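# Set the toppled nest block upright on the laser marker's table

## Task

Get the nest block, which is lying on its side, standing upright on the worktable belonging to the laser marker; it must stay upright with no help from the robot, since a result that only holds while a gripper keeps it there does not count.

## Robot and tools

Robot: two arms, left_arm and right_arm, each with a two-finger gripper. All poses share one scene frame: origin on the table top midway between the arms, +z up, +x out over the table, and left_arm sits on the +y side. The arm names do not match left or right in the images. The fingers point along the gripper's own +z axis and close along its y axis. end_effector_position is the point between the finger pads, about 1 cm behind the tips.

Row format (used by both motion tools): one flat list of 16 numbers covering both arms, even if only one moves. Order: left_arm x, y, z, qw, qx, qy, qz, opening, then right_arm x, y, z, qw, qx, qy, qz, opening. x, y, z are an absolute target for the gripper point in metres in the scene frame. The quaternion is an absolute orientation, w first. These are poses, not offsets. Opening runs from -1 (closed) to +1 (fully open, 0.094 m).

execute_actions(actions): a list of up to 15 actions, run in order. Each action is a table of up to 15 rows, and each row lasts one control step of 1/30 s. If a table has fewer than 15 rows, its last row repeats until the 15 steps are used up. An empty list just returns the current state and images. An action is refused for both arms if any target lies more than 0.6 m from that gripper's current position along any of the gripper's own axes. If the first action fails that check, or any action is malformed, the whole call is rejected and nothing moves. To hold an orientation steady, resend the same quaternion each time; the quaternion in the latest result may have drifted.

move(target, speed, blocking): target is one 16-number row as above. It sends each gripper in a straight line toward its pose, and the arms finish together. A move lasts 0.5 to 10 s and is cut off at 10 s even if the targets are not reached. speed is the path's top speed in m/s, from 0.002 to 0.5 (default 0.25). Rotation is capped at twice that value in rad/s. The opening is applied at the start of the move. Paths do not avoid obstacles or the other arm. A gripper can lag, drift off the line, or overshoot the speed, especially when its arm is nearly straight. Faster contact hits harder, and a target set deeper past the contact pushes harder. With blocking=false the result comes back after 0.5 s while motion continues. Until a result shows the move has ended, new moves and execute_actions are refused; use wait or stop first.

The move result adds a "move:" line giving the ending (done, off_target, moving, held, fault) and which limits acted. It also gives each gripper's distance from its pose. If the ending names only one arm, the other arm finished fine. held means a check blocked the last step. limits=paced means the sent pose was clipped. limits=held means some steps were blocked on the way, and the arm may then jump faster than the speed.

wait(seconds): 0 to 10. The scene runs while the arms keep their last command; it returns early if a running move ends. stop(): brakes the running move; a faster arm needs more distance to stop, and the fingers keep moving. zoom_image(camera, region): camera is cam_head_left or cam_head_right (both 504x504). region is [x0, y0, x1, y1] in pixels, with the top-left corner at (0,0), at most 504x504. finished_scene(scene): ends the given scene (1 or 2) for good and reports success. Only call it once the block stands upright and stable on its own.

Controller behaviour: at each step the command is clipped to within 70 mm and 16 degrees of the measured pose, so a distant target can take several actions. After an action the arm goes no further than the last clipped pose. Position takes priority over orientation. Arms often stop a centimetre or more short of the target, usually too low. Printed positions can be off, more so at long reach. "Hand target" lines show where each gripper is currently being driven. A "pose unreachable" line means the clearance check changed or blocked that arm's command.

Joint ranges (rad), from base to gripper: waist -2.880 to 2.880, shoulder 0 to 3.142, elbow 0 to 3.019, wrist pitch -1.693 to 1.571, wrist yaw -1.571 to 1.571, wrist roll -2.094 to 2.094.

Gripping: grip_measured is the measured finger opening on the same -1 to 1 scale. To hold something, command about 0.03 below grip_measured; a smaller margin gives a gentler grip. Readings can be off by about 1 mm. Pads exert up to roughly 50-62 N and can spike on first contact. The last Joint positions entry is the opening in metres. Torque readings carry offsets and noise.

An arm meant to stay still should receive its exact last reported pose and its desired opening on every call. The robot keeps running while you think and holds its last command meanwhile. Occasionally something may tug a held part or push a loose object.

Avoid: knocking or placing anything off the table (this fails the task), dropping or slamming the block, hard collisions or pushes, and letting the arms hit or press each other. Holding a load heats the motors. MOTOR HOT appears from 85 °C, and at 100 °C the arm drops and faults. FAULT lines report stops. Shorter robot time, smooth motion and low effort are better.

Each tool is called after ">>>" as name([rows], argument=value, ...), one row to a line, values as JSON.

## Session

>>> execute_actions(actions=[])

Scene clock: 0.00 s.
left_arm: end_effector_position=(+0.4475, -0.2844, +0.1522) grip_measured=+1.000 end_effector_quat_wxyz=(+0.382, -0.259, +0.854, -0.240) | right_arm: end_effector_position=(+0.4330, -0.7034, +0.3138) grip_measured=+1.000 end_effector_quat_wxyz=(+0.430, +0.150, +0.814, +0.361)
Joint positions: left_arm=[-0.933  1.797  1.312 -0.297 -0.569 -1.347  0.094] | right_arm=[-1.113  1.657  1.521 -1.261 -1.186 -0.503  0.094]
Joint velocities: left_arm=[-0.015 -0.005 -0.012 -0.002 -0.022 -0.051  0.   ] | right_arm=[-0.005  0.005  0.002 -0.022  0.007 -0.095  0.   ]
Joint torques (N m, as the arm reports them, + toward a larger angle): no reading
Motor temperatures (°C, as the motors report them): left_arm=[26 25 29 23 24 24] | right_arm=[24 22 26 23 23 23]
Hand target (left_arm): +0.452, -0.291, +0.160; +0.384, -0.261, +0.850, -0.249
Hand target (right_arm): +0.436, -0.707, +0.323; +0.437, +0.144, +0.814, +0.353

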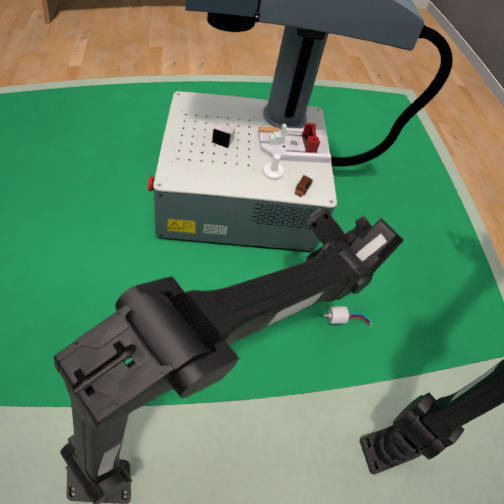

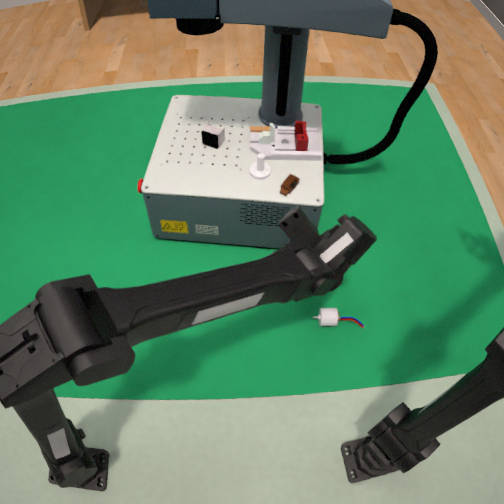

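>>> zoom_image(camera="cam_head_left", region=[140, 80, 350, 220])

>>> zoom_image(camera="cam_head_left", region=[190, 110, 260, 165])

>>> zoom_image(camera="cam_head_right", region=[180, 110, 250, 165])

Region (140, 80, 350, 220) of cam_head_left's 504x504 image, scaled by 2.400, with more detail than that image has.

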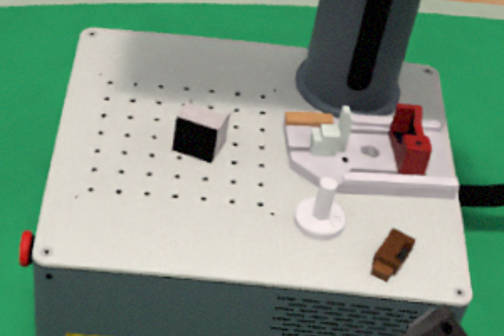

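Region (190, 110, 260, 165) of cam_head_left's 504x504 image, scaled by 7.200, with more detail than that image has; it fills the top 396 rows of this view, and the rest is white.

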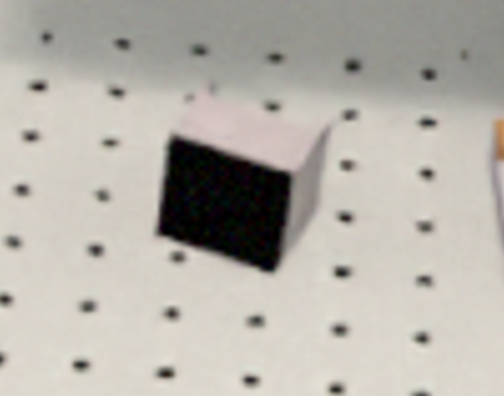

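Region (180, 110, 250, 165) of cam_head_right's 504x504 image, scaled by 7.200, with more detail than that image has; it fills the top 396 rows of this view, and the rest is white.

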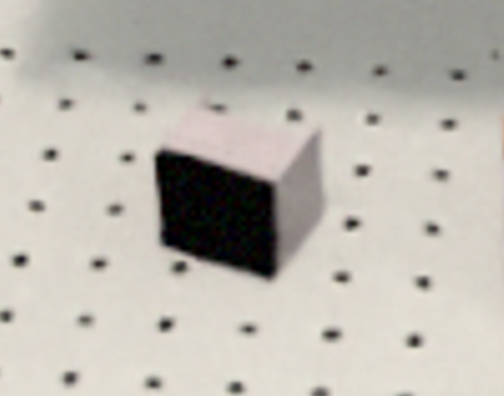

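>>> move(target=[0.42,-0.02,0.31,0.294,0.206,0.931,-0.065,1, 0.433,-0.7034,0.3138,0.43,0.15,0.814,0.361,1], speed=0.3)

>>> move(target=[0.65,-0.04,0.265,0.294,0.206,0.931,-0.065,1, 0.433,-0.7034,0.3138,0.43,0.15,0.814,0.361,1], speed=0.2)

>>> zoom_image(camera="cam_head_left", region=[140, 40, 350, 220])

>>> zoom_image(camera="cam_head_right", region=[140, 40, 350, 220])

Scene clock: 35.40 s.
left_arm: end_effector_position=(+0.4060, -0.0161, +0.2824) grip_measured=+1.000 end_effector_quat_wxyz=(+0.279, +0.204, +0.936, -0.062) | right_arm: end_effector_position=(+0.4330, -0.7034, +0.3138) grip_measured=+1.000 end_effector_quat_wxyz=(+0.430, +0.150, +0.814, +0.361)
Joint positions: left_arm=[-0.512  1.203  1.15  -0.944 -0.081 -0.128  0.094] | right_arm=[-1.113  1.657  1.521 -1.261 -1.186 -0.503  0.094]
Joint velocities: left_arm=[ 0.005 -0.015 -0.002  0.002  0.037  0.037  0.   ] | right_arm=[-0.005 -0.005 -0.012 -0.002  0.081 -0.022  0.   ]
Joint torques (N m, as the arm reports them, + toward a larger angle): left_arm=[ 0.3  -6.96 13.19  0.92  0.19  0.15] | right_arm=[ -2.01 -14.39  11.2    0.19  -0.88   0.02]
Motor temperatures (°C, as the motors report them): left_arm=[26 28 36 23 24 24] | right_arm=[24 24 31 23 23 23]
Hand target (left_arm): +0.413, -0.018, +0.309; +0.296, +0.208, +0.930, -0.066
Hand target (right_arm): +0.433, -0.703, +0.314; +0.430, +0.150, +0.814, +0.361
Off the commanded pose (left_arm): 0.031 m, 2 deg.
Off the commanded pose (right_arm): 0.000 m, 0 deg.
move: off_target (left_arm)

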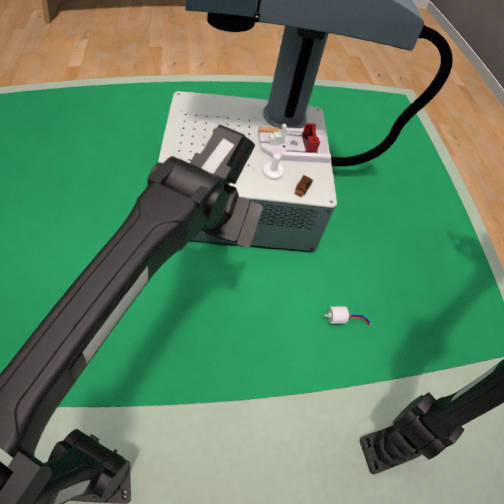

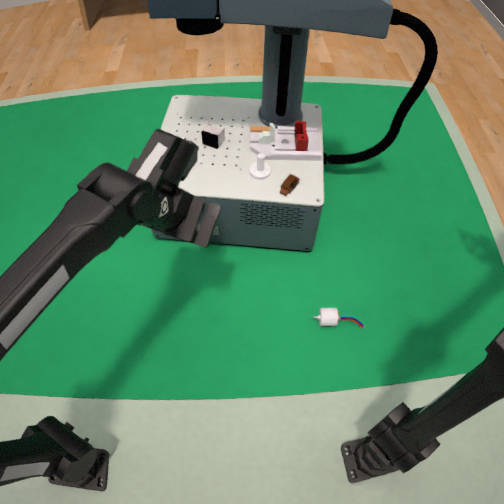

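Scene clock: 37.03 s.
left_arm: end_effector_position=(+0.6331, -0.0337, +0.2453) grip_measured=+1.000 end_effector_quat_wxyz=(+0.276, +0.202, +0.938, -0.063) | right_arm: end_effector_position=(+0.4330, -0.7034, +0.3138) grip_measured=+1.000 end_effector_quat_wxyz=(+0.430, +0.150, +0.814, +0.361)
Joint positions: left_arm=[-0.321  1.764  1.667 -0.901  0.025  0.028  0.094] | right_arm=[-1.113  1.657  1.521 -1.261 -1.186 -0.503  0.094]
Joint velocities: left_arm=[ 0.005 -0.005  0.027 -0.032  0.022 -0.051  0.   ] | right_arm=[ 0.005 -0.005 -0.012 -0.007  0.022 -0.022  0.   ]
Joint torques (N m, as the arm reports them, + toward a larger angle): left_arm=[  0.52 -13.56  13.63   1.44   0.24   0.13] | right_arm=[ -1.77 -14.45  11.22   0.11  -0.88   0.01]
Motor temperatures (°C, as the motors report them): left_arm=[26 28 37 23 24 24] | right_arm=[24 24 31 23 23 23]
Hand target (left_arm): +0.649, -0.035, +0.266; +0.295, +0.206, +0.931, -0.064
Hand target (right_arm): +0.433, -0.703, +0.314; +0.430, +0.150, +0.814, +0.361
Off the commanded pose (left_arm): 0.027 m, 2 deg.
Off the commanded pose (right_arm): 0.000 m, 0 deg.
move: off_target (left_arm)

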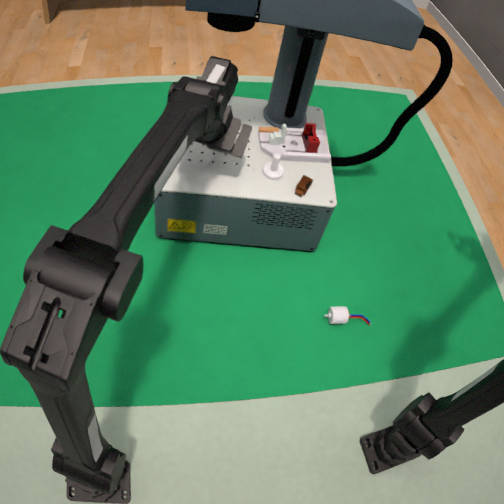

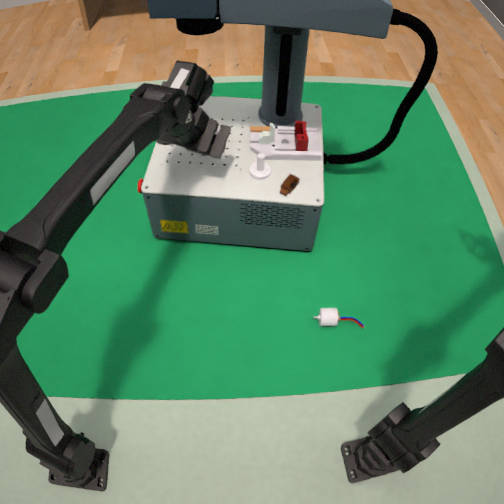

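Region (140, 40, 350, 220) of cam_head_left's 504x504 image, scaled by 2.400, with more detail than that image has; it fills the top 432 rows of this view, and the rest is white.

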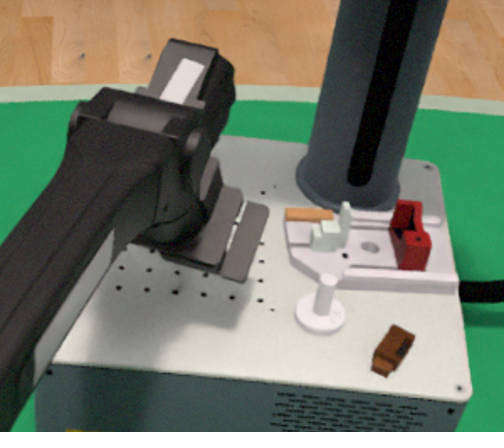

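Region (140, 40, 350, 220) of cam_head_right's 504x504 image, scaled by 2.400, with more detail than that image has; it fills the top 432 rows of this view, and the rest is white.

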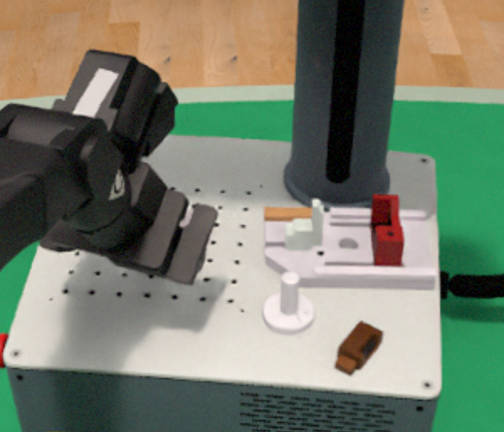

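>>> move(target=[0.695,-0.062,0.225,0.294,0.206,0.931,-0.065,0.7, 0.433,-0.7034,0.3138,0.43,0.15,0.814,0.361,1], speed=0.06)

>>> zoom_image(camera="cam_head_right", region=[160, 80, 280, 180])

Scene clock: 44.03 s.
left_arm: end_effector_position=(+0.6739, -0.0504, +0.2110) grip_measured=+0.702 end_effector_quat_wxyz=(+0.268, +0.203, +0.940, -0.061) | right_arm: end_effector_position=(+0.4330, -0.7034, +0.3138) grip_measured=+1.000 end_effector_quat_wxyz=(+0.430, +0.150, +0.814, +0.361)
Joint positions: left_arm=[-0.321  1.904  1.783 -0.894  0.025  0.03   0.08 ] | right_arm=[-1.113  1.657  1.521 -1.261 -1.186 -0.503  0.094]
Joint velocities: left_arm=[-0.005 -0.005  0.002 -0.012 -0.007 -0.007 -0.   ] | right_arm=[-0.005 -0.005 -0.007 -0.007 -0.066 -0.051  0.   ]
Joint torques (N m, as the arm reports them, + toward a larger angle): left_arm=[ -0.44 -14.71  13.51   2.46   0.11   0.06] | right_arm=[ -1.88 -14.38  11.15   0.14  -0.88   0.03]
Motor temperatures (°C, as the motors report them): left_arm=[26 28 40 23 24 24] | right_arm=[24 24 31 23 23 23]
Hand target (left_arm): +0.694, -0.060, +0.226; +0.294, +0.206, +0.931, -0.065
Hand target (right_arm): +0.433, -0.703, +0.314; +0.430, +0.150, +0.814, +0.361
Off the commanded pose (left_arm): 0.028 m, 3 deg.
Off the commanded pose (right_arm): 0.000 m, 0 deg.
move: off_target (left_arm)

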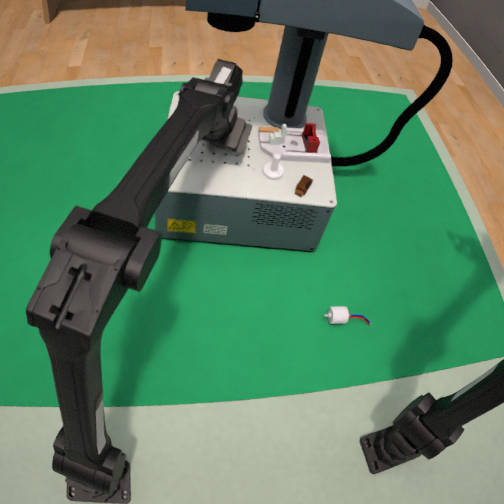

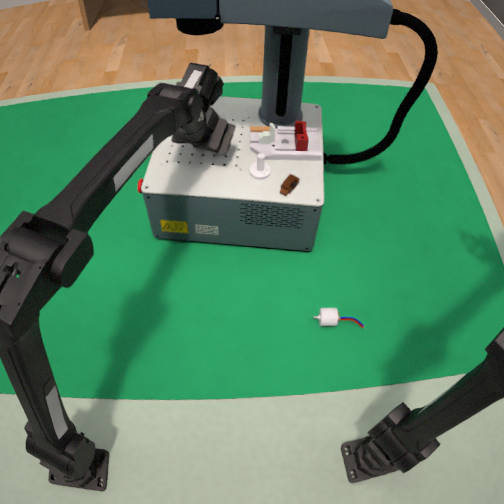

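Region (160, 80, 280, 180) of cam_head_right's 504x504 image, scaled by 4.200, with more detail than that image has.

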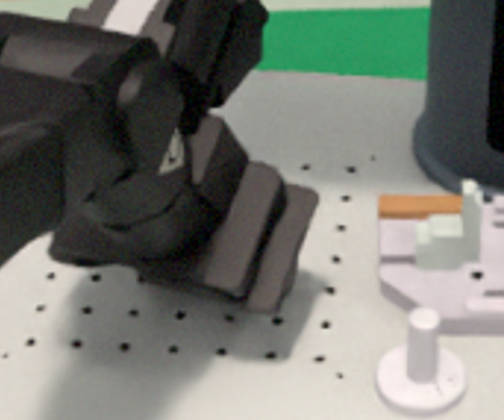

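>>> move(target=[0.705,-0.068,0.228,0.294,0.206,0.931,-0.065,0.3, 0.433,-0.7034,0.3138,0.43,0.15,0.814,0.361,1], speed=0.04)

>>> execute_actions([
  [[0.705,-0.068,0.228,0.294,0.206,0.931,-0.065,-0.2, 0.433,-0.7034,0.3138,0.43,0.15,0.814,0.361,1]],
  [[0.705,-0.068,0.228,0.294,0.206,0.931,-0.065,-0.2, 0.433,-0.7034,0.3138,0.43,0.15,0.814,0.361,1]],
])

Scene clock: 49.23 s.
left_arm: end_effector_position=(+0.6889, -0.0566, +0.2168) grip_measured=+0.302 end_effector_quat_wxyz=(+0.279, +0.203, +0.937, -0.063) | right_arm: end_effector_position=(+0.4330, -0.7034, +0.3138) grip_measured=+1.000 end_effector_quat_wxyz=(+0.430, +0.150, +0.814, +0.361)
Joint positions: left_arm=[-0.321  1.935  1.837 -0.894  0.025  0.03   0.061] | right_arm=[-1.113  1.657  1.521 -1.261 -1.186 -0.503  0.094]
Joint velocities: left_arm=[-0.005 -0.015 -0.012 -0.007  0.007  0.007  0.001] | right_arm=[-0.005 -0.005 -0.007  0.007 -0.081 -0.022  0.   ]
Joint torques (N m, as the arm reports them, + toward a larger angle): left_arm=[ -0.92 -14.85  13.7    1.69   0.04   0.03] | right_arm=[ -2.11 -14.35  11.2    0.14  -0.9    0.03]
Motor temperatures (°C, as the motors report them): left_arm=[26 28 42 23 24 24] | right_arm=[24 24 31 23 23 23]
Hand target (left_arm): +0.704, -0.067, +0.228; +0.295, +0.206, +0.931, -0.065
Hand target (right_arm): +0.433, -0.703, +0.314; +0.430, +0.150, +0.814, +0.361
Off the commanded pose (left_arm): 0.023 m, 2 deg.
Off the commanded pose (right_arm): 0.000 m, 0 deg.
move: off_target (left_arm)

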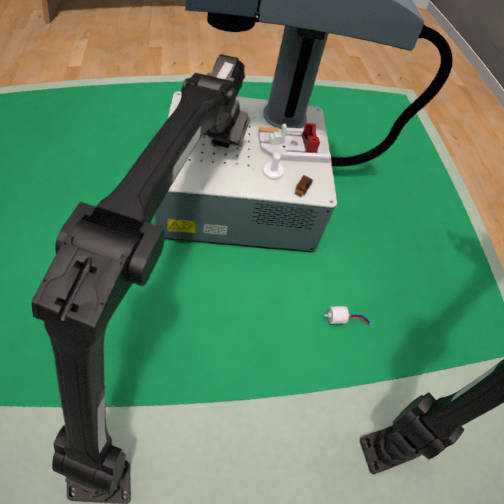

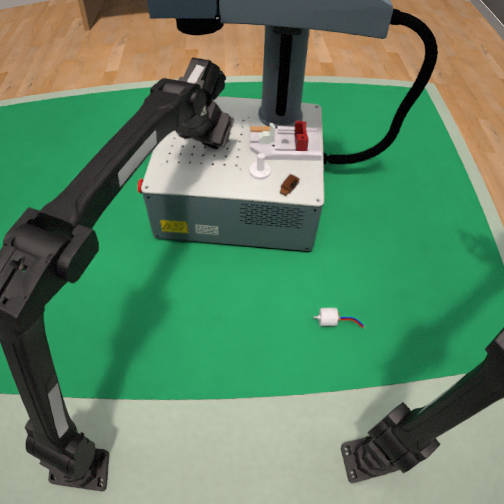

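Scene clock: 50.23 s.
left_arm: end_effector_position=(+0.6889, -0.0565, +0.2168) grip_measured=-0.156 end_effector_quat_wxyz=(+0.279, +0.203, +0.937, -0.062) | right_arm: end_effector_position=(+0.4330, -0.7034, +0.3138) grip_measured=+1.000 end_effector_quat_wxyz=(+0.430, +0.150, +0.814, +0.361)
Joint positions: left_arm=[-0.321  1.935  1.837 -0.894  0.024  0.03   0.04 ] | right_arm=[-1.113  1.657  1.521 -1.261 -1.186 -0.503  0.094]
Joint velocities: left_arm=[ 0.015 -0.005 -0.002  0.007 -0.037  0.037 -0.001] | right_arm=[-0.005 -0.015 -0.017 -0.012  0.022 -0.022  0.   ]
Joint torques (N m, as the arm reports them, + toward a larger angle): left_arm=[ -0.97 -14.69  13.73   1.68   0.06   0.02] | right_arm=[ -2.05 -14.25  11.18   0.17  -0.86   0.03]
Motor temperatures (°C, as the motors report them): left_arm=[26 28 42 23 24 24] | right_arm=[24 24 31 23 23 23]
Hand target (left_arm): +0.704, -0.067, +0.228; +0.295, +0.206, +0.931, -0.065
Hand target (right_arm): +0.433, -0.703, +0.314; +0.430, +0.150, +0.814, +0.361
Off the commanded pose (left_arm): 0.023 m, 2 deg.
Off the commanded pose (right_arm): 0.000 m, 0 deg.

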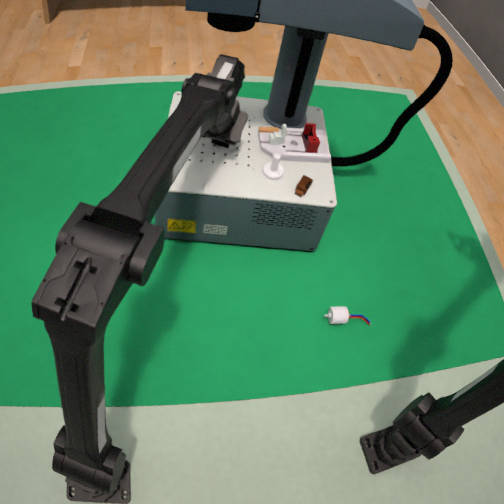

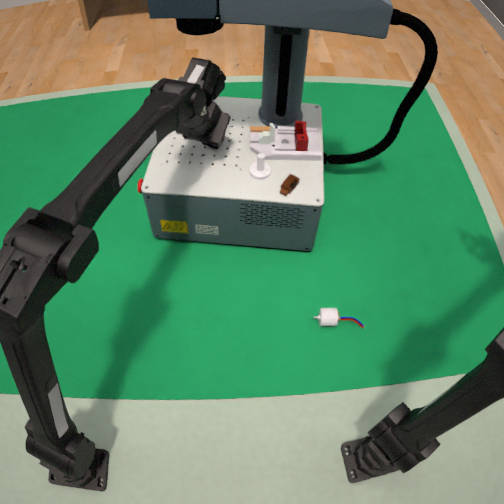

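>>> move(target=[0.66,-0.04,0.265,0.279,0.203,0.937,-0.062,-0.2, 0.433,-0.7034,0.3138,0.43,0.15,0.814,0.361,1], speed=0.1)

>>> move(target=[0.59,0.015,0.255,0.233,-0.557,0.78,0.166,-0.2, 0.433,-0.7034,0.3138,0.43,0.15,0.814,0.361,1], speed=0.3)

>>> zoom_image(camera="cam_head_left", region=[140, 80, 280, 220])

Scene clock: 57.07 s.
left_arm: end_effector_position=(+0.6637, -0.0462, +0.2659) grip_measured=-0.156 end_effector_quat_wxyz=(+0.287, +0.202, +0.934, -0.064) | right_arm: end_effector_position=(+0.4330, -0.7034, +0.3138) grip_measured=+1.000 end_effector_quat_wxyz=(+0.430, +0.150, +0.814, +0.361)
Joint positions: left_arm=[-0.321  1.839  1.817 -0.952  0.024  0.03   0.04 ] | right_arm=[-1.113  1.657  1.521 -1.261 -1.186 -0.503  0.094]
Joint velocities: left_arm=[ 0.005 -0.015  0.002 -0.027 -0.037 -0.037 -0.001] | right_arm=[ 0.005 -0.005 -0.012  0.017 -0.022  0.007  0.   ]
Joint torques (N m, as the arm reports them, + toward a larger angle): left_arm=[  0.08 -16.44   8.96   1.13   0.2    0.06] | right_arm=[ -2.07 -14.33  11.22   0.26  -0.87   0.01]
Motor temperatures (°C, as the motors report them): left_arm=[26 28 43 23 24 24] | right_arm=[24 24 31 23 23 23]
Hand target (left_arm): +0.659, -0.040, +0.265; +0.279, +0.203, +0.937, -0.062
Hand target (right_arm): +0.433, -0.703, +0.314; +0.430, +0.150, +0.814, +0.361
Off the commanded pose (left_arm): 0.007 m, 1 deg.
Off the commanded pose (right_arm): 0.000 m, 0 deg.
move: done

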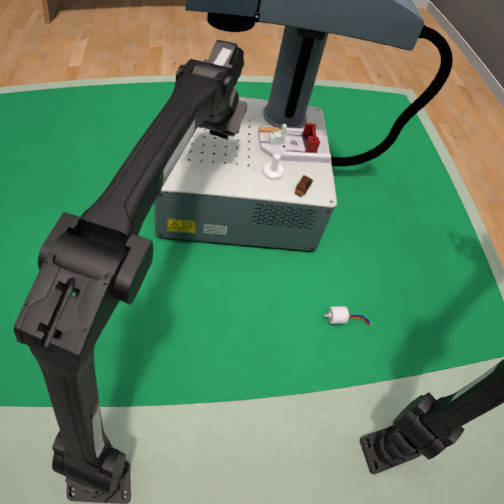

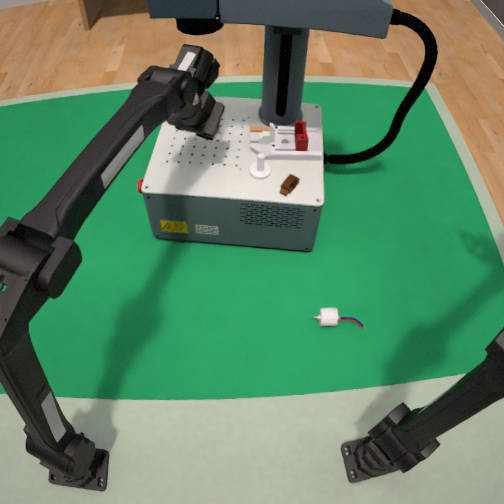

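Scene clock: 60.43 s.
left_arm: end_effector_position=(+0.5813, +0.0224, +0.2423) grip_measured=-0.153 end_effector_quat_wxyz=(+0.231, -0.544, +0.791, +0.161) | right_arm: end_effector_position=(+0.4330, -0.7034, +0.3138) grip_measured=+1.000 end_effector_quat_wxyz=(+0.430, +0.150, +0.814, +0.361)
Joint positions: left_arm=[-0.427  1.985  2.013 -1.686 -0.564 -1.725  0.04 ] | right_arm=[-1.113  1.657  1.521 -1.261 -1.186 -0.503  0.094]
Joint velocities: left_arm=[ 0.005 -0.005 -0.022  0.002 -0.022  0.007 -0.   ] | right_arm=[-0.015  0.005 -0.007  0.012  0.022 -0.022  0.   ]
Joint torques (N m, as the arm reports them, + toward a larger angle): left_arm=[ -0.97 -15.57  12.33  -0.17  -0.26  -0.14] | right_arm=[ -2.11 -14.25  11.2    0.2   -0.86   0.02]
Motor temperatures (°C, as the motors report them): left_arm=[26 29 43 23 24 24] | right_arm=[24 24 31 23 23 23]
Hand target (left_arm): +0.588, +0.014, +0.254; +0.237, -0.551, +0.786, +0.148
Hand target (right_arm): +0.433, -0.703, +0.314; +0.430, +0.150, +0.814, +0.361
Off the commanded pose (left_arm): 0.017 m, 2 deg.
Off the commanded pose (right_arm): 0.000 m, 0 deg.
joint sent to its limit (left arm) — the command would take joint 4 (wrist pitch) past its lower limit, so that joint was sent only as far as its limit.
move: off_target (left_arm)

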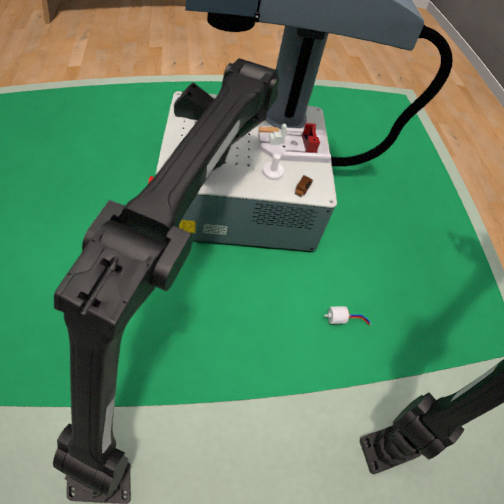

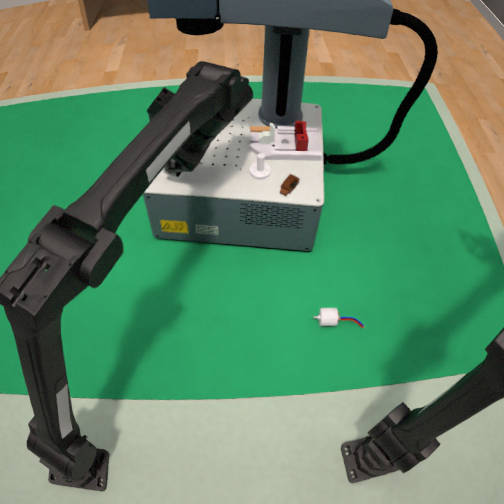

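Region (140, 80, 280, 220) of cam_head_left's 504x504 image, scaled by 3.600, with more detail than that image has.

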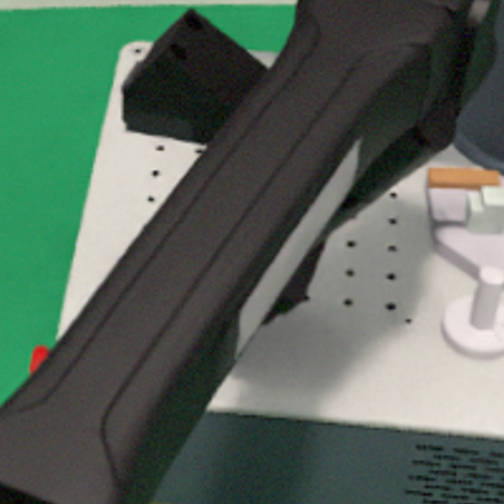

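>>> move(target=[0.585,0.015,0.205,0.233,-0.557,0.78,0.166,-0.2, 0.433,-0.7034,0.3138,0.43,0.15,0.814,0.361,1], speed=0.025)

>>> zoom_image(camera="cam_head_right", region=[130, 110, 250, 220])

Scene clock: 67.37 s.
left_arm: end_effector_position=(+0.5837, +0.0211, +0.2197) grip_measured=-0.153 end_effector_quat_wxyz=(+0.231, -0.556, +0.782, +0.163) | right_arm: end_effector_position=(+0.4330, -0.7034, +0.3138) grip_measured=+1.000 end_effector_quat_wxyz=(+0.430, +0.150, +0.814, +0.361)
Joint positions: left_arm=[-0.427  2.003  1.982 -1.651 -0.564 -1.762  0.04 ] | right_arm=[-1.113  1.657  1.521 -1.261 -1.186 -0.503  0.094]
Joint velocities: left_arm=[ 0.015 -0.005  0.002 -0.002 -0.066  0.007  0.   ] | right_arm=[-0.015  0.005  0.007 -0.002 -0.037  0.066  0.   ]
Joint torques (N m, as the arm reports them, + toward a larger angle): left_arm=[ -1.13 -14.9    7.73   1.04  -0.51  -0.15] | right_arm=[ -2.16 -14.27  11.25   0.25  -0.89   0.02]
Motor temperatures (°C, as the motors report them): left_arm=[26 29 42 23 24 24] | right_arm=[24 24 31 23 23 23]
Hand target (left_arm): +0.585, +0.015, +0.205; +0.233, -0.557, +0.780, +0.166
Hand target (right_arm): +0.433, -0.703, +0.314; +0.430, +0.150, +0.814, +0.361
Off the commanded pose (left_arm): 0.016 m, 0 deg.
Off the commanded pose (right_arm): 0.000 m, 0 deg.
move: off_target (left_arm)

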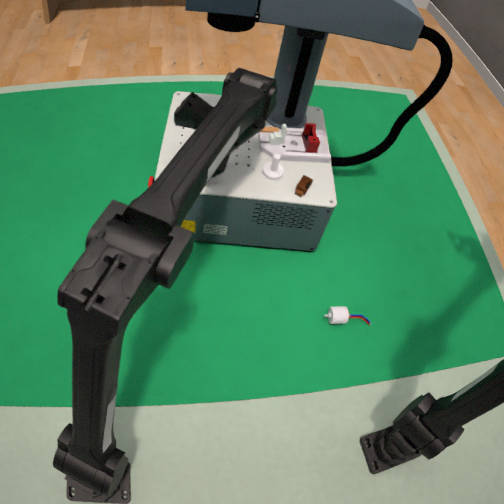

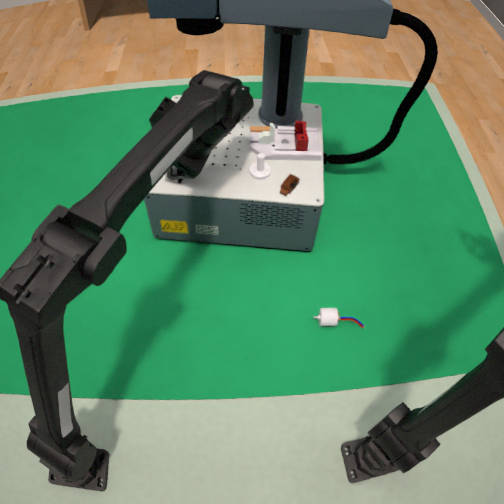

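Region (130, 110, 250, 220) of cam_head_right's 504x504 image, scaled by 4.200, with more detail than that image has; it fills the top 462 rows of this view, and the rest is white.

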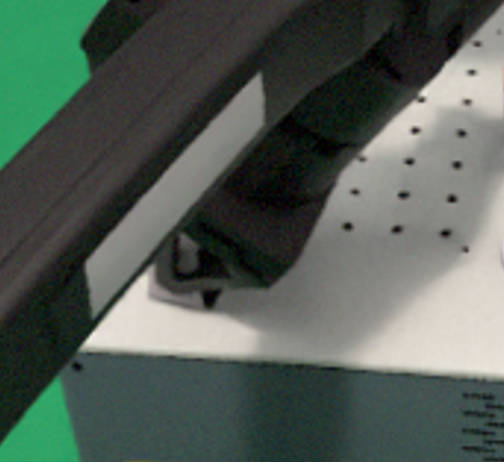

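>>> move(target=[0.585,0.015,0.195,0.233,-0.557,0.78,0.166,-0.2, 0.433,-0.7034,0.3138,0.43,0.15,0.814,0.361,1], speed=0.025)

Scene clock: 71.00 s.
left_arm: end_effector_position=(+0.5849, +0.0210, +0.2139) grip_measured=-0.153 end_effector_quat_wxyz=(+0.233, -0.557, +0.780, +0.161) | right_arm: end_effector_position=(+0.4330, -0.7034, +0.3138) grip_measured=+1.000 end_effector_quat_wxyz=(+0.430, +0.150, +0.814, +0.361)
Joint positions: left_arm=[-0.427  2.003  1.966 -1.629 -0.568 -1.764  0.04 ] | right_arm=[-1.113  1.657  1.521 -1.261 -1.186 -0.503  0.094]
Joint velocities: left_arm=[-0.005  0.005 -0.002 -0.002  0.022  0.007 -0.   ] | right_arm=[ 0.005  0.015  0.007 -0.002  0.037  0.007  0.   ]
Joint torques (N m, as the arm reports them, + toward a larger angle): left_arm=[ -1.29 -14.98   7.22   1.16  -0.4   -0.14] | right_arm=[ -2.03 -14.53  11.14   0.15  -0.88   0.  ]
Motor temperatures (°C, as the motors report them): left_arm=[26 29 41 23 24 24] | right_arm=[24 24 31 23 23 23]
Hand target (left_arm): +0.585, +0.015, +0.195; +0.233, -0.557, +0.780, +0.166
Hand target (right_arm): +0.433, -0.703, +0.314; +0.430, +0.150, +0.814, +0.361
Off the commanded pose (left_arm): 0.020 m, 1 deg.
Off the commanded pose (right_arm): 0.000 m, 0 deg.
move: off_target (left_arm)

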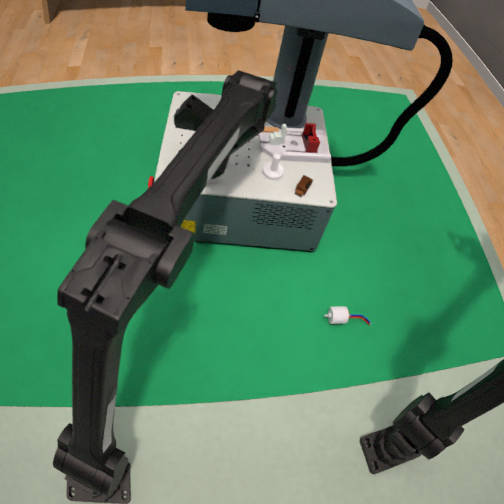

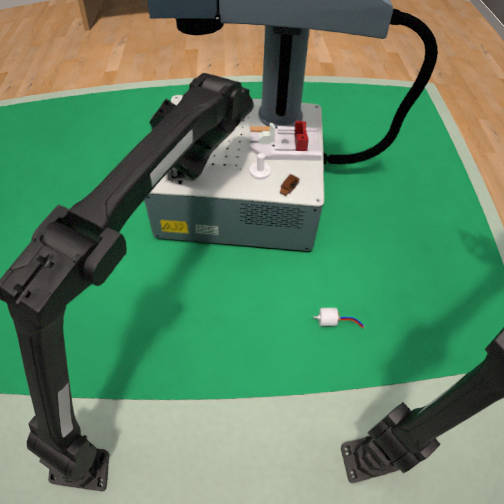

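>>> move(target=[0.585,0.02,0.212,0.233,-0.557,0.78,0.163,0.7, 0.433,-0.7034,0.3138,0.43,0.15,0.814,0.361,1], speed=0.025)

>>> move(target=[0.588,0.022,0.225,-0.211,-0.561,0.786,-0.15,0.7, 0.433,-0.7034,0.3138,0.43,0.15,0.814,0.361,1], speed=0.2)

>>> zoom_image(camera="cam_head_right", region=[130, 110, 250, 220])

>>> zoom_image(camera="cam_head_left", region=[130, 110, 250, 220])

Scene clock: 75.93 s.
left_arm: end_effector_position=(+0.5850, +0.0210, +0.2139) grip_measured=+0.698 end_effector_quat_wxyz=(+0.234, -0.557, +0.780, +0.161) | right_arm: end_effector_position=(+0.4330, -0.7034, +0.3138) grip_measured=+1.000 end_effector_quat_wxyz=(+0.430, +0.150, +0.814, +0.361)
Joint positions: left_arm=[-0.427  2.003  1.966 -1.629 -0.568 -1.764  0.08 ] | right_arm=[-1.113  1.657  1.521 -1.261 -1.186 -0.503  0.094]
Joint velocities: left_arm=[-0.015  0.005 -0.012 -0.002 -0.007 -0.007 -0.   ] | right_arm=[ 0.005 -0.024 -0.007 -0.007 -0.007  0.007  0.   ]
Joint torques (N m, as the arm reports them, + toward a larger angle): left_arm=[ -0.51 -16.3    8.56   0.33  -0.36  -0.03] | right_arm=[ -1.81 -14.41  11.14   0.26  -0.88   0.01]
Motor temperatures (°C, as the motors report them): left_arm=[26 29 40 23 24 24] | right_arm=[24 24 31 23 24 23]
Hand target (left_arm): +0.585, +0.020, +0.212; +0.233, -0.557, +0.780, +0.163
Hand target (right_arm): +0.433, -0.703, +0.314; +0.430, +0.150, +0.814, +0.361
Off the commanded pose (left_arm): 0.002 m, 0 deg.
Off the commanded pose (right_arm): 0.000 m, 0 deg.
move: done

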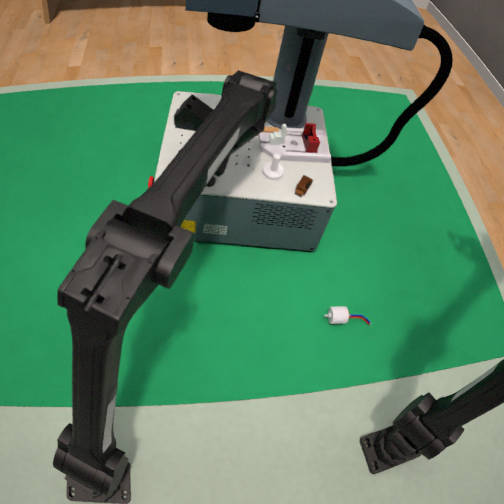

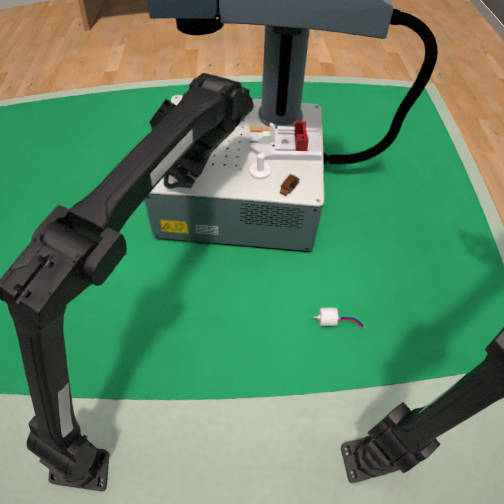

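Scene clock: 79.03 s.
left_arm: end_effector_position=(+0.5847, +0.0186, +0.2298) grip_measured=+0.698 end_effector_quat_wxyz=(-0.199, -0.562, +0.787, -0.161) | right_arm: end_effector_position=(+0.4330, -0.7034, +0.3138) grip_measured=+1.000 end_effector_quat_wxyz=(+0.430, +0.150, +0.814, +0.361)
Joint positions: left_arm=[-0.139  1.967  1.966 -1.605  0.516 -1.438  0.08 ] | right_arm=[-1.113  1.657  1.521 -1.261 -1.186 -0.503  0.094]
Joint velocities: left_arm=[-0.024 -0.015 -0.002 -0.002 -0.051  0.022  0.   ] | right_arm=[-0.015  0.005 -0.007 -0.007 -0.11   0.022  0.   ]
Joint torques (N m, as the arm reports them, + toward a larger angle): left_arm=[  0.47 -14.86   9.62  -0.05   0.47   0.13] | right_arm=[ -1.98 -14.54  11.23   0.21  -0.89   0.01]
Motor temperatures (°C, as the motors report them): left_arm=[26 29 39 23 24 24] | right_arm=[24 24 31 23 24 23]
Hand target (left_arm): +0.588, +0.022, +0.225; -0.205, -0.559, +0.788, -0.157
Hand target (right_arm): +0.433, -0.703, +0.314; +0.430, +0.150, +0.814, +0.361
Off the commanded pose (left_arm): 0.007 m, 2 deg.
Off the commanded pose (right_arm): 0.000 m, 0 deg.
move: done

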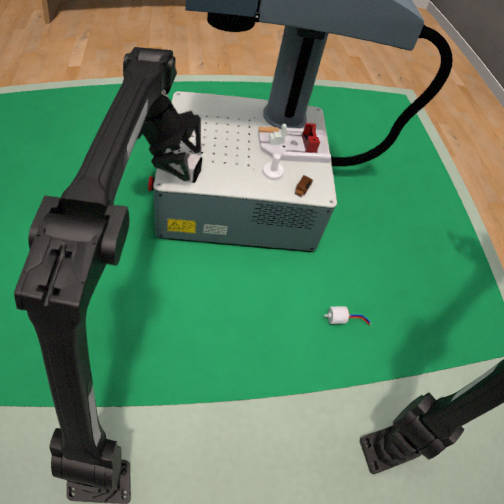

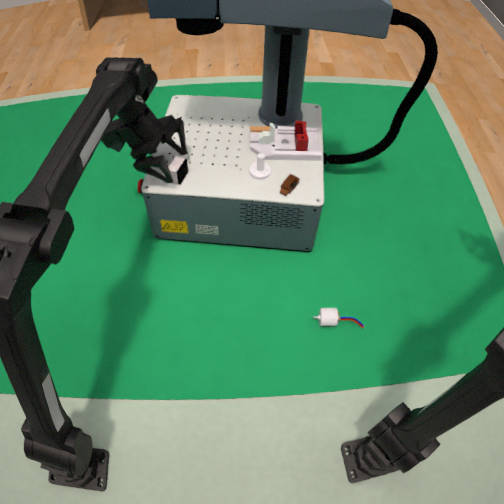

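Region (130, 110, 250, 220) of cam_head_right's 504x504 image, scaled by 4.200, with more detail than that image has; it fills the top 462 rows of this view, and the rest is white.

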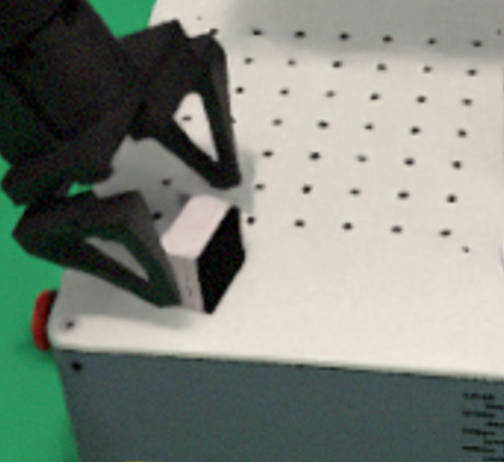

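Region (130, 110, 250, 220) of cam_head_left's 504x504 image, scaled by 4.200, with more detail than that image has; it fills the top 462 rows of this view, and the rest is white.

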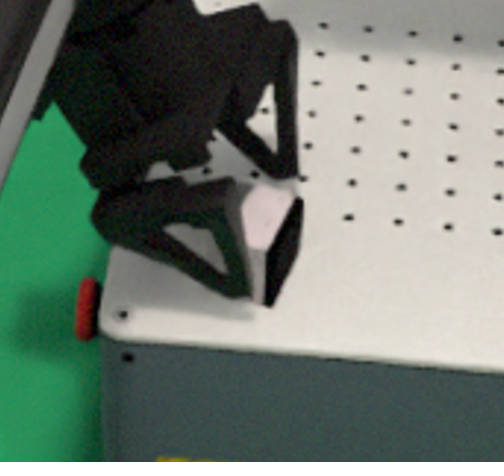

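>>> move(target=[0.587,0.021,0.197,-0.211,-0.561,0.786,-0.15,0.2, 0.433,-0.7034,0.3138,0.43,0.15,0.814,0.361,1], speed=0.04)

>>> zoom_image(camera="cam_head_right", region=[130, 110, 250, 220])

Scene clock: 83.73 s.
left_arm: end_effector_position=(+0.5824, +0.0191, +0.2172) grip_measured=+0.202 end_effector_quat_wxyz=(-0.205, -0.562, +0.786, -0.154) | right_arm: end_effector_position=(+0.4330, -0.7034, +0.3138) grip_measured=+1.000 end_effector_quat_wxyz=(+0.430, +0.150, +0.814, +0.361)
Joint positions: left_arm=[-0.139  1.974  1.943 -1.595  0.516 -1.435  0.056] | right_arm=[-1.113  1.657  1.521 -1.261 -1.186 -0.503  0.094]
Joint velocities: left_arm=[-0.015 -0.005 -0.017 -0.007  0.022  0.007 -0.   ] | right_arm=[-0.024 -0.005  0.012 -0.022 -0.007 -0.081  0.   ]
Joint torques (N m, as the arm reports them, + toward a larger angle): left_arm=[  0.13 -14.32   7.65   1.21   0.48   0.13] | right_arm=[ -1.97 -14.54  11.19   0.23  -0.89   0.03]
Motor temperatures (°C, as the motors report them): left_arm=[26 29 39 23 24 24] | right_arm=[24 25 31 23 24 23]
Hand target (left_arm): +0.587, +0.021, +0.197; -0.211, -0.561, +0.786, -0.150
Hand target (right_arm): +0.433, -0.703, +0.314; +0.430, +0.150, +0.814, +0.361
Off the commanded pose (left_arm): 0.021 m, 1 deg.
Off the commanded pose (right_arm): 0.000 m, 0 deg.
move: off_target (left_arm)

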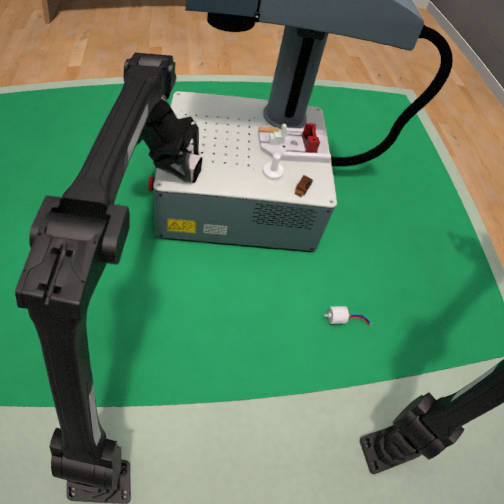

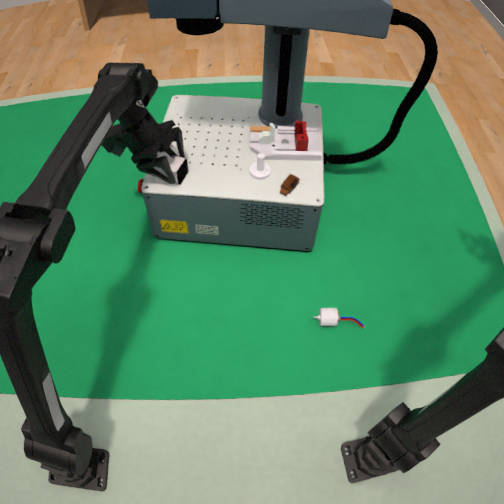

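Region (130, 110, 250, 220) of cam_head_right's 504x504 image, scaled by 4.200, with more detail than that image has; it fills the top 462 rows of this view, and the rest is white.

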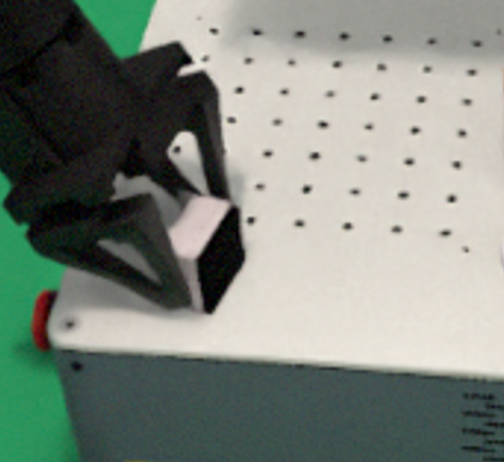

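>>> move(target=[0.585,0.021,0.2,-0.207,-0.561,0.786,-0.152,-0.2, 0.433,-0.7034,0.3138,0.43,0.15,0.814,0.361,1], speed=0.04)

>>> move(target=[0.585,0.021,0.275,-0.17,-0.57,0.78,-0.19,-0.2, 0.433,-0.7034,0.3138,0.43,0.15,0.814,0.361,1], speed=0.1)

Scene clock: 89.23 s.
left_arm: end_effector_position=(+0.5827, +0.0189, +0.2166) grip_measured=-0.160 end_effector_quat_wxyz=(-0.205, -0.562, +0.786, -0.155) | right_arm: end_effector_position=(+0.4330, -0.7034, +0.3138) grip_measured=+1.000 end_effector_quat_wxyz=(+0.430, +0.150, +0.814, +0.361)
Joint positions: left_arm=[-0.139  1.974  1.941 -1.592  0.517 -1.435  0.039] | right_arm=[-1.113  1.657  1.521 -1.261 -1.186 -0.503  0.094]
Joint velocities: left_arm=[-0.005 -0.005  0.002 -0.002 -0.051  0.022 -0.001] | right_arm=[ 0.005 -0.005 -0.017 -0.022 -0.037  0.037  0.   ]
Joint torques (N m, as the arm reports them, + toward a larger angle): left_arm=[ -0.05 -15.23   7.02   1.38   0.33   0.09] | right_arm=[ -2.21 -14.19  11.28   0.15  -0.89   0.02]
Motor temperatures (°C, as the motors report them): left_arm=[26 29 38 23 24 24] | right_arm=[24 25 31 23 24 23]
Hand target (left_arm): +0.585, +0.021, +0.200; -0.207, -0.561, +0.787, -0.152
Hand target (right_arm): +0.433, -0.703, +0.314; +0.430, +0.150, +0.814, +0.361
Off the commanded pose (left_arm): 0.017 m, 0 deg.
Off the commanded pose (right_arm): 0.000 m, 0 deg.
move: off_target (left_arm)

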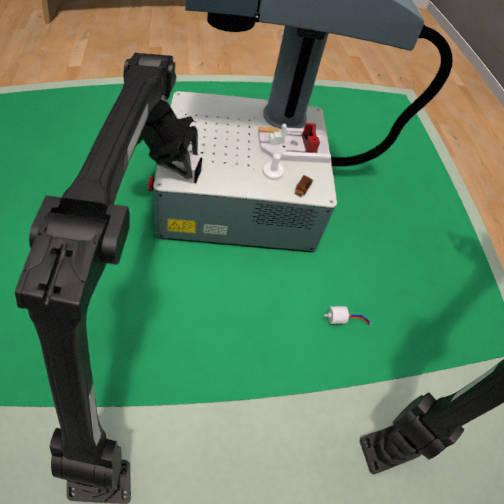

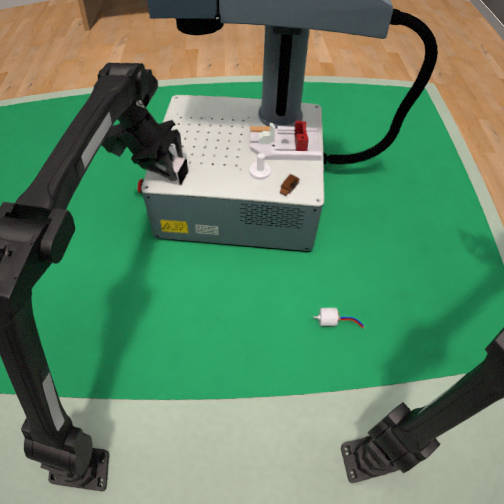

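Scene clock: 90.20 s.
left_arm: end_effector_position=(+0.5760, +0.0209, +0.2546) grip_measured=-0.160 end_effector_quat_wxyz=(-0.184, -0.568, +0.783, -0.174) | right_arm: end_effector_position=(+0.4330, -0.7034, +0.3138) grip_measured=+1.000 end_effector_quat_wxyz=(+0.430, +0.150, +0.814, +0.361)
Joint positions: left_arm=[-0.139  1.908  1.941 -1.592  0.513 -1.467  0.039] | right_arm=[-1.113  1.657  1.521 -1.261 -1.186 -0.503  0.094]
Joint velocities: left_arm=[-0.015  0.005  0.002 -0.007 -0.051 -0.007 -0.001] | right_arm=[-0.005 -0.005 -0.017 -0.022 -0.007 -0.007  0.   ]
Joint torques (N m, as the arm reports them, + toward a larger angle): left_arm=[ -0.11 -16.3   11.27   0.66   0.31  -0.16] | right_arm=[ -1.87 -14.54  11.23   0.19  -0.89   0.02]
Motor temperatures (°C, as the motors report them): left_arm=[26 29 38 23 24 24] | right_arm=[24 25 31 23 24 23]
Hand target (left_arm): +0.583, +0.021, +0.275; -0.170, -0.570, +0.781, -0.190
Hand target (right_arm): +0.433, -0.703, +0.314; +0.430, +0.150, +0.814, +0.361
Off the commanded pose (left_arm): 0.022 m, 2 deg.
Off the commanded pose (right_arm): 0.000 m, 0 deg.
move: off_target (left_arm)

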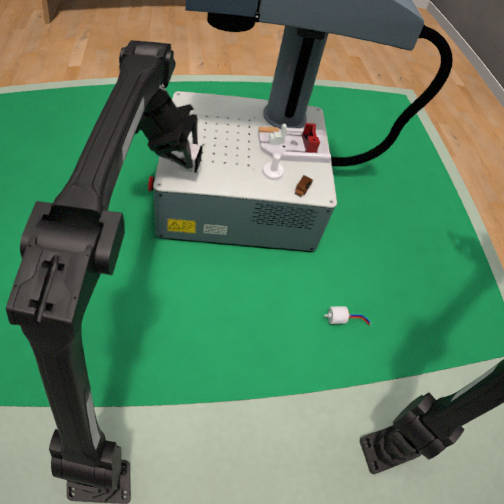

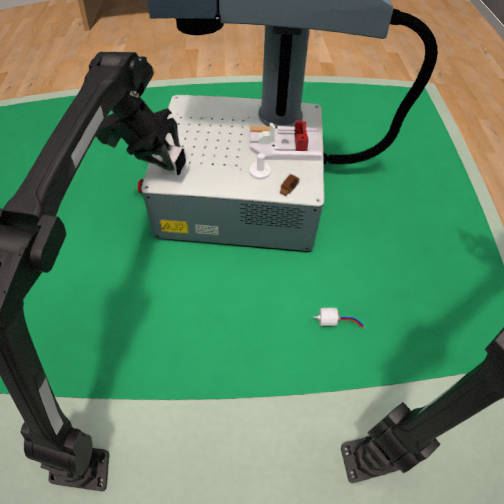

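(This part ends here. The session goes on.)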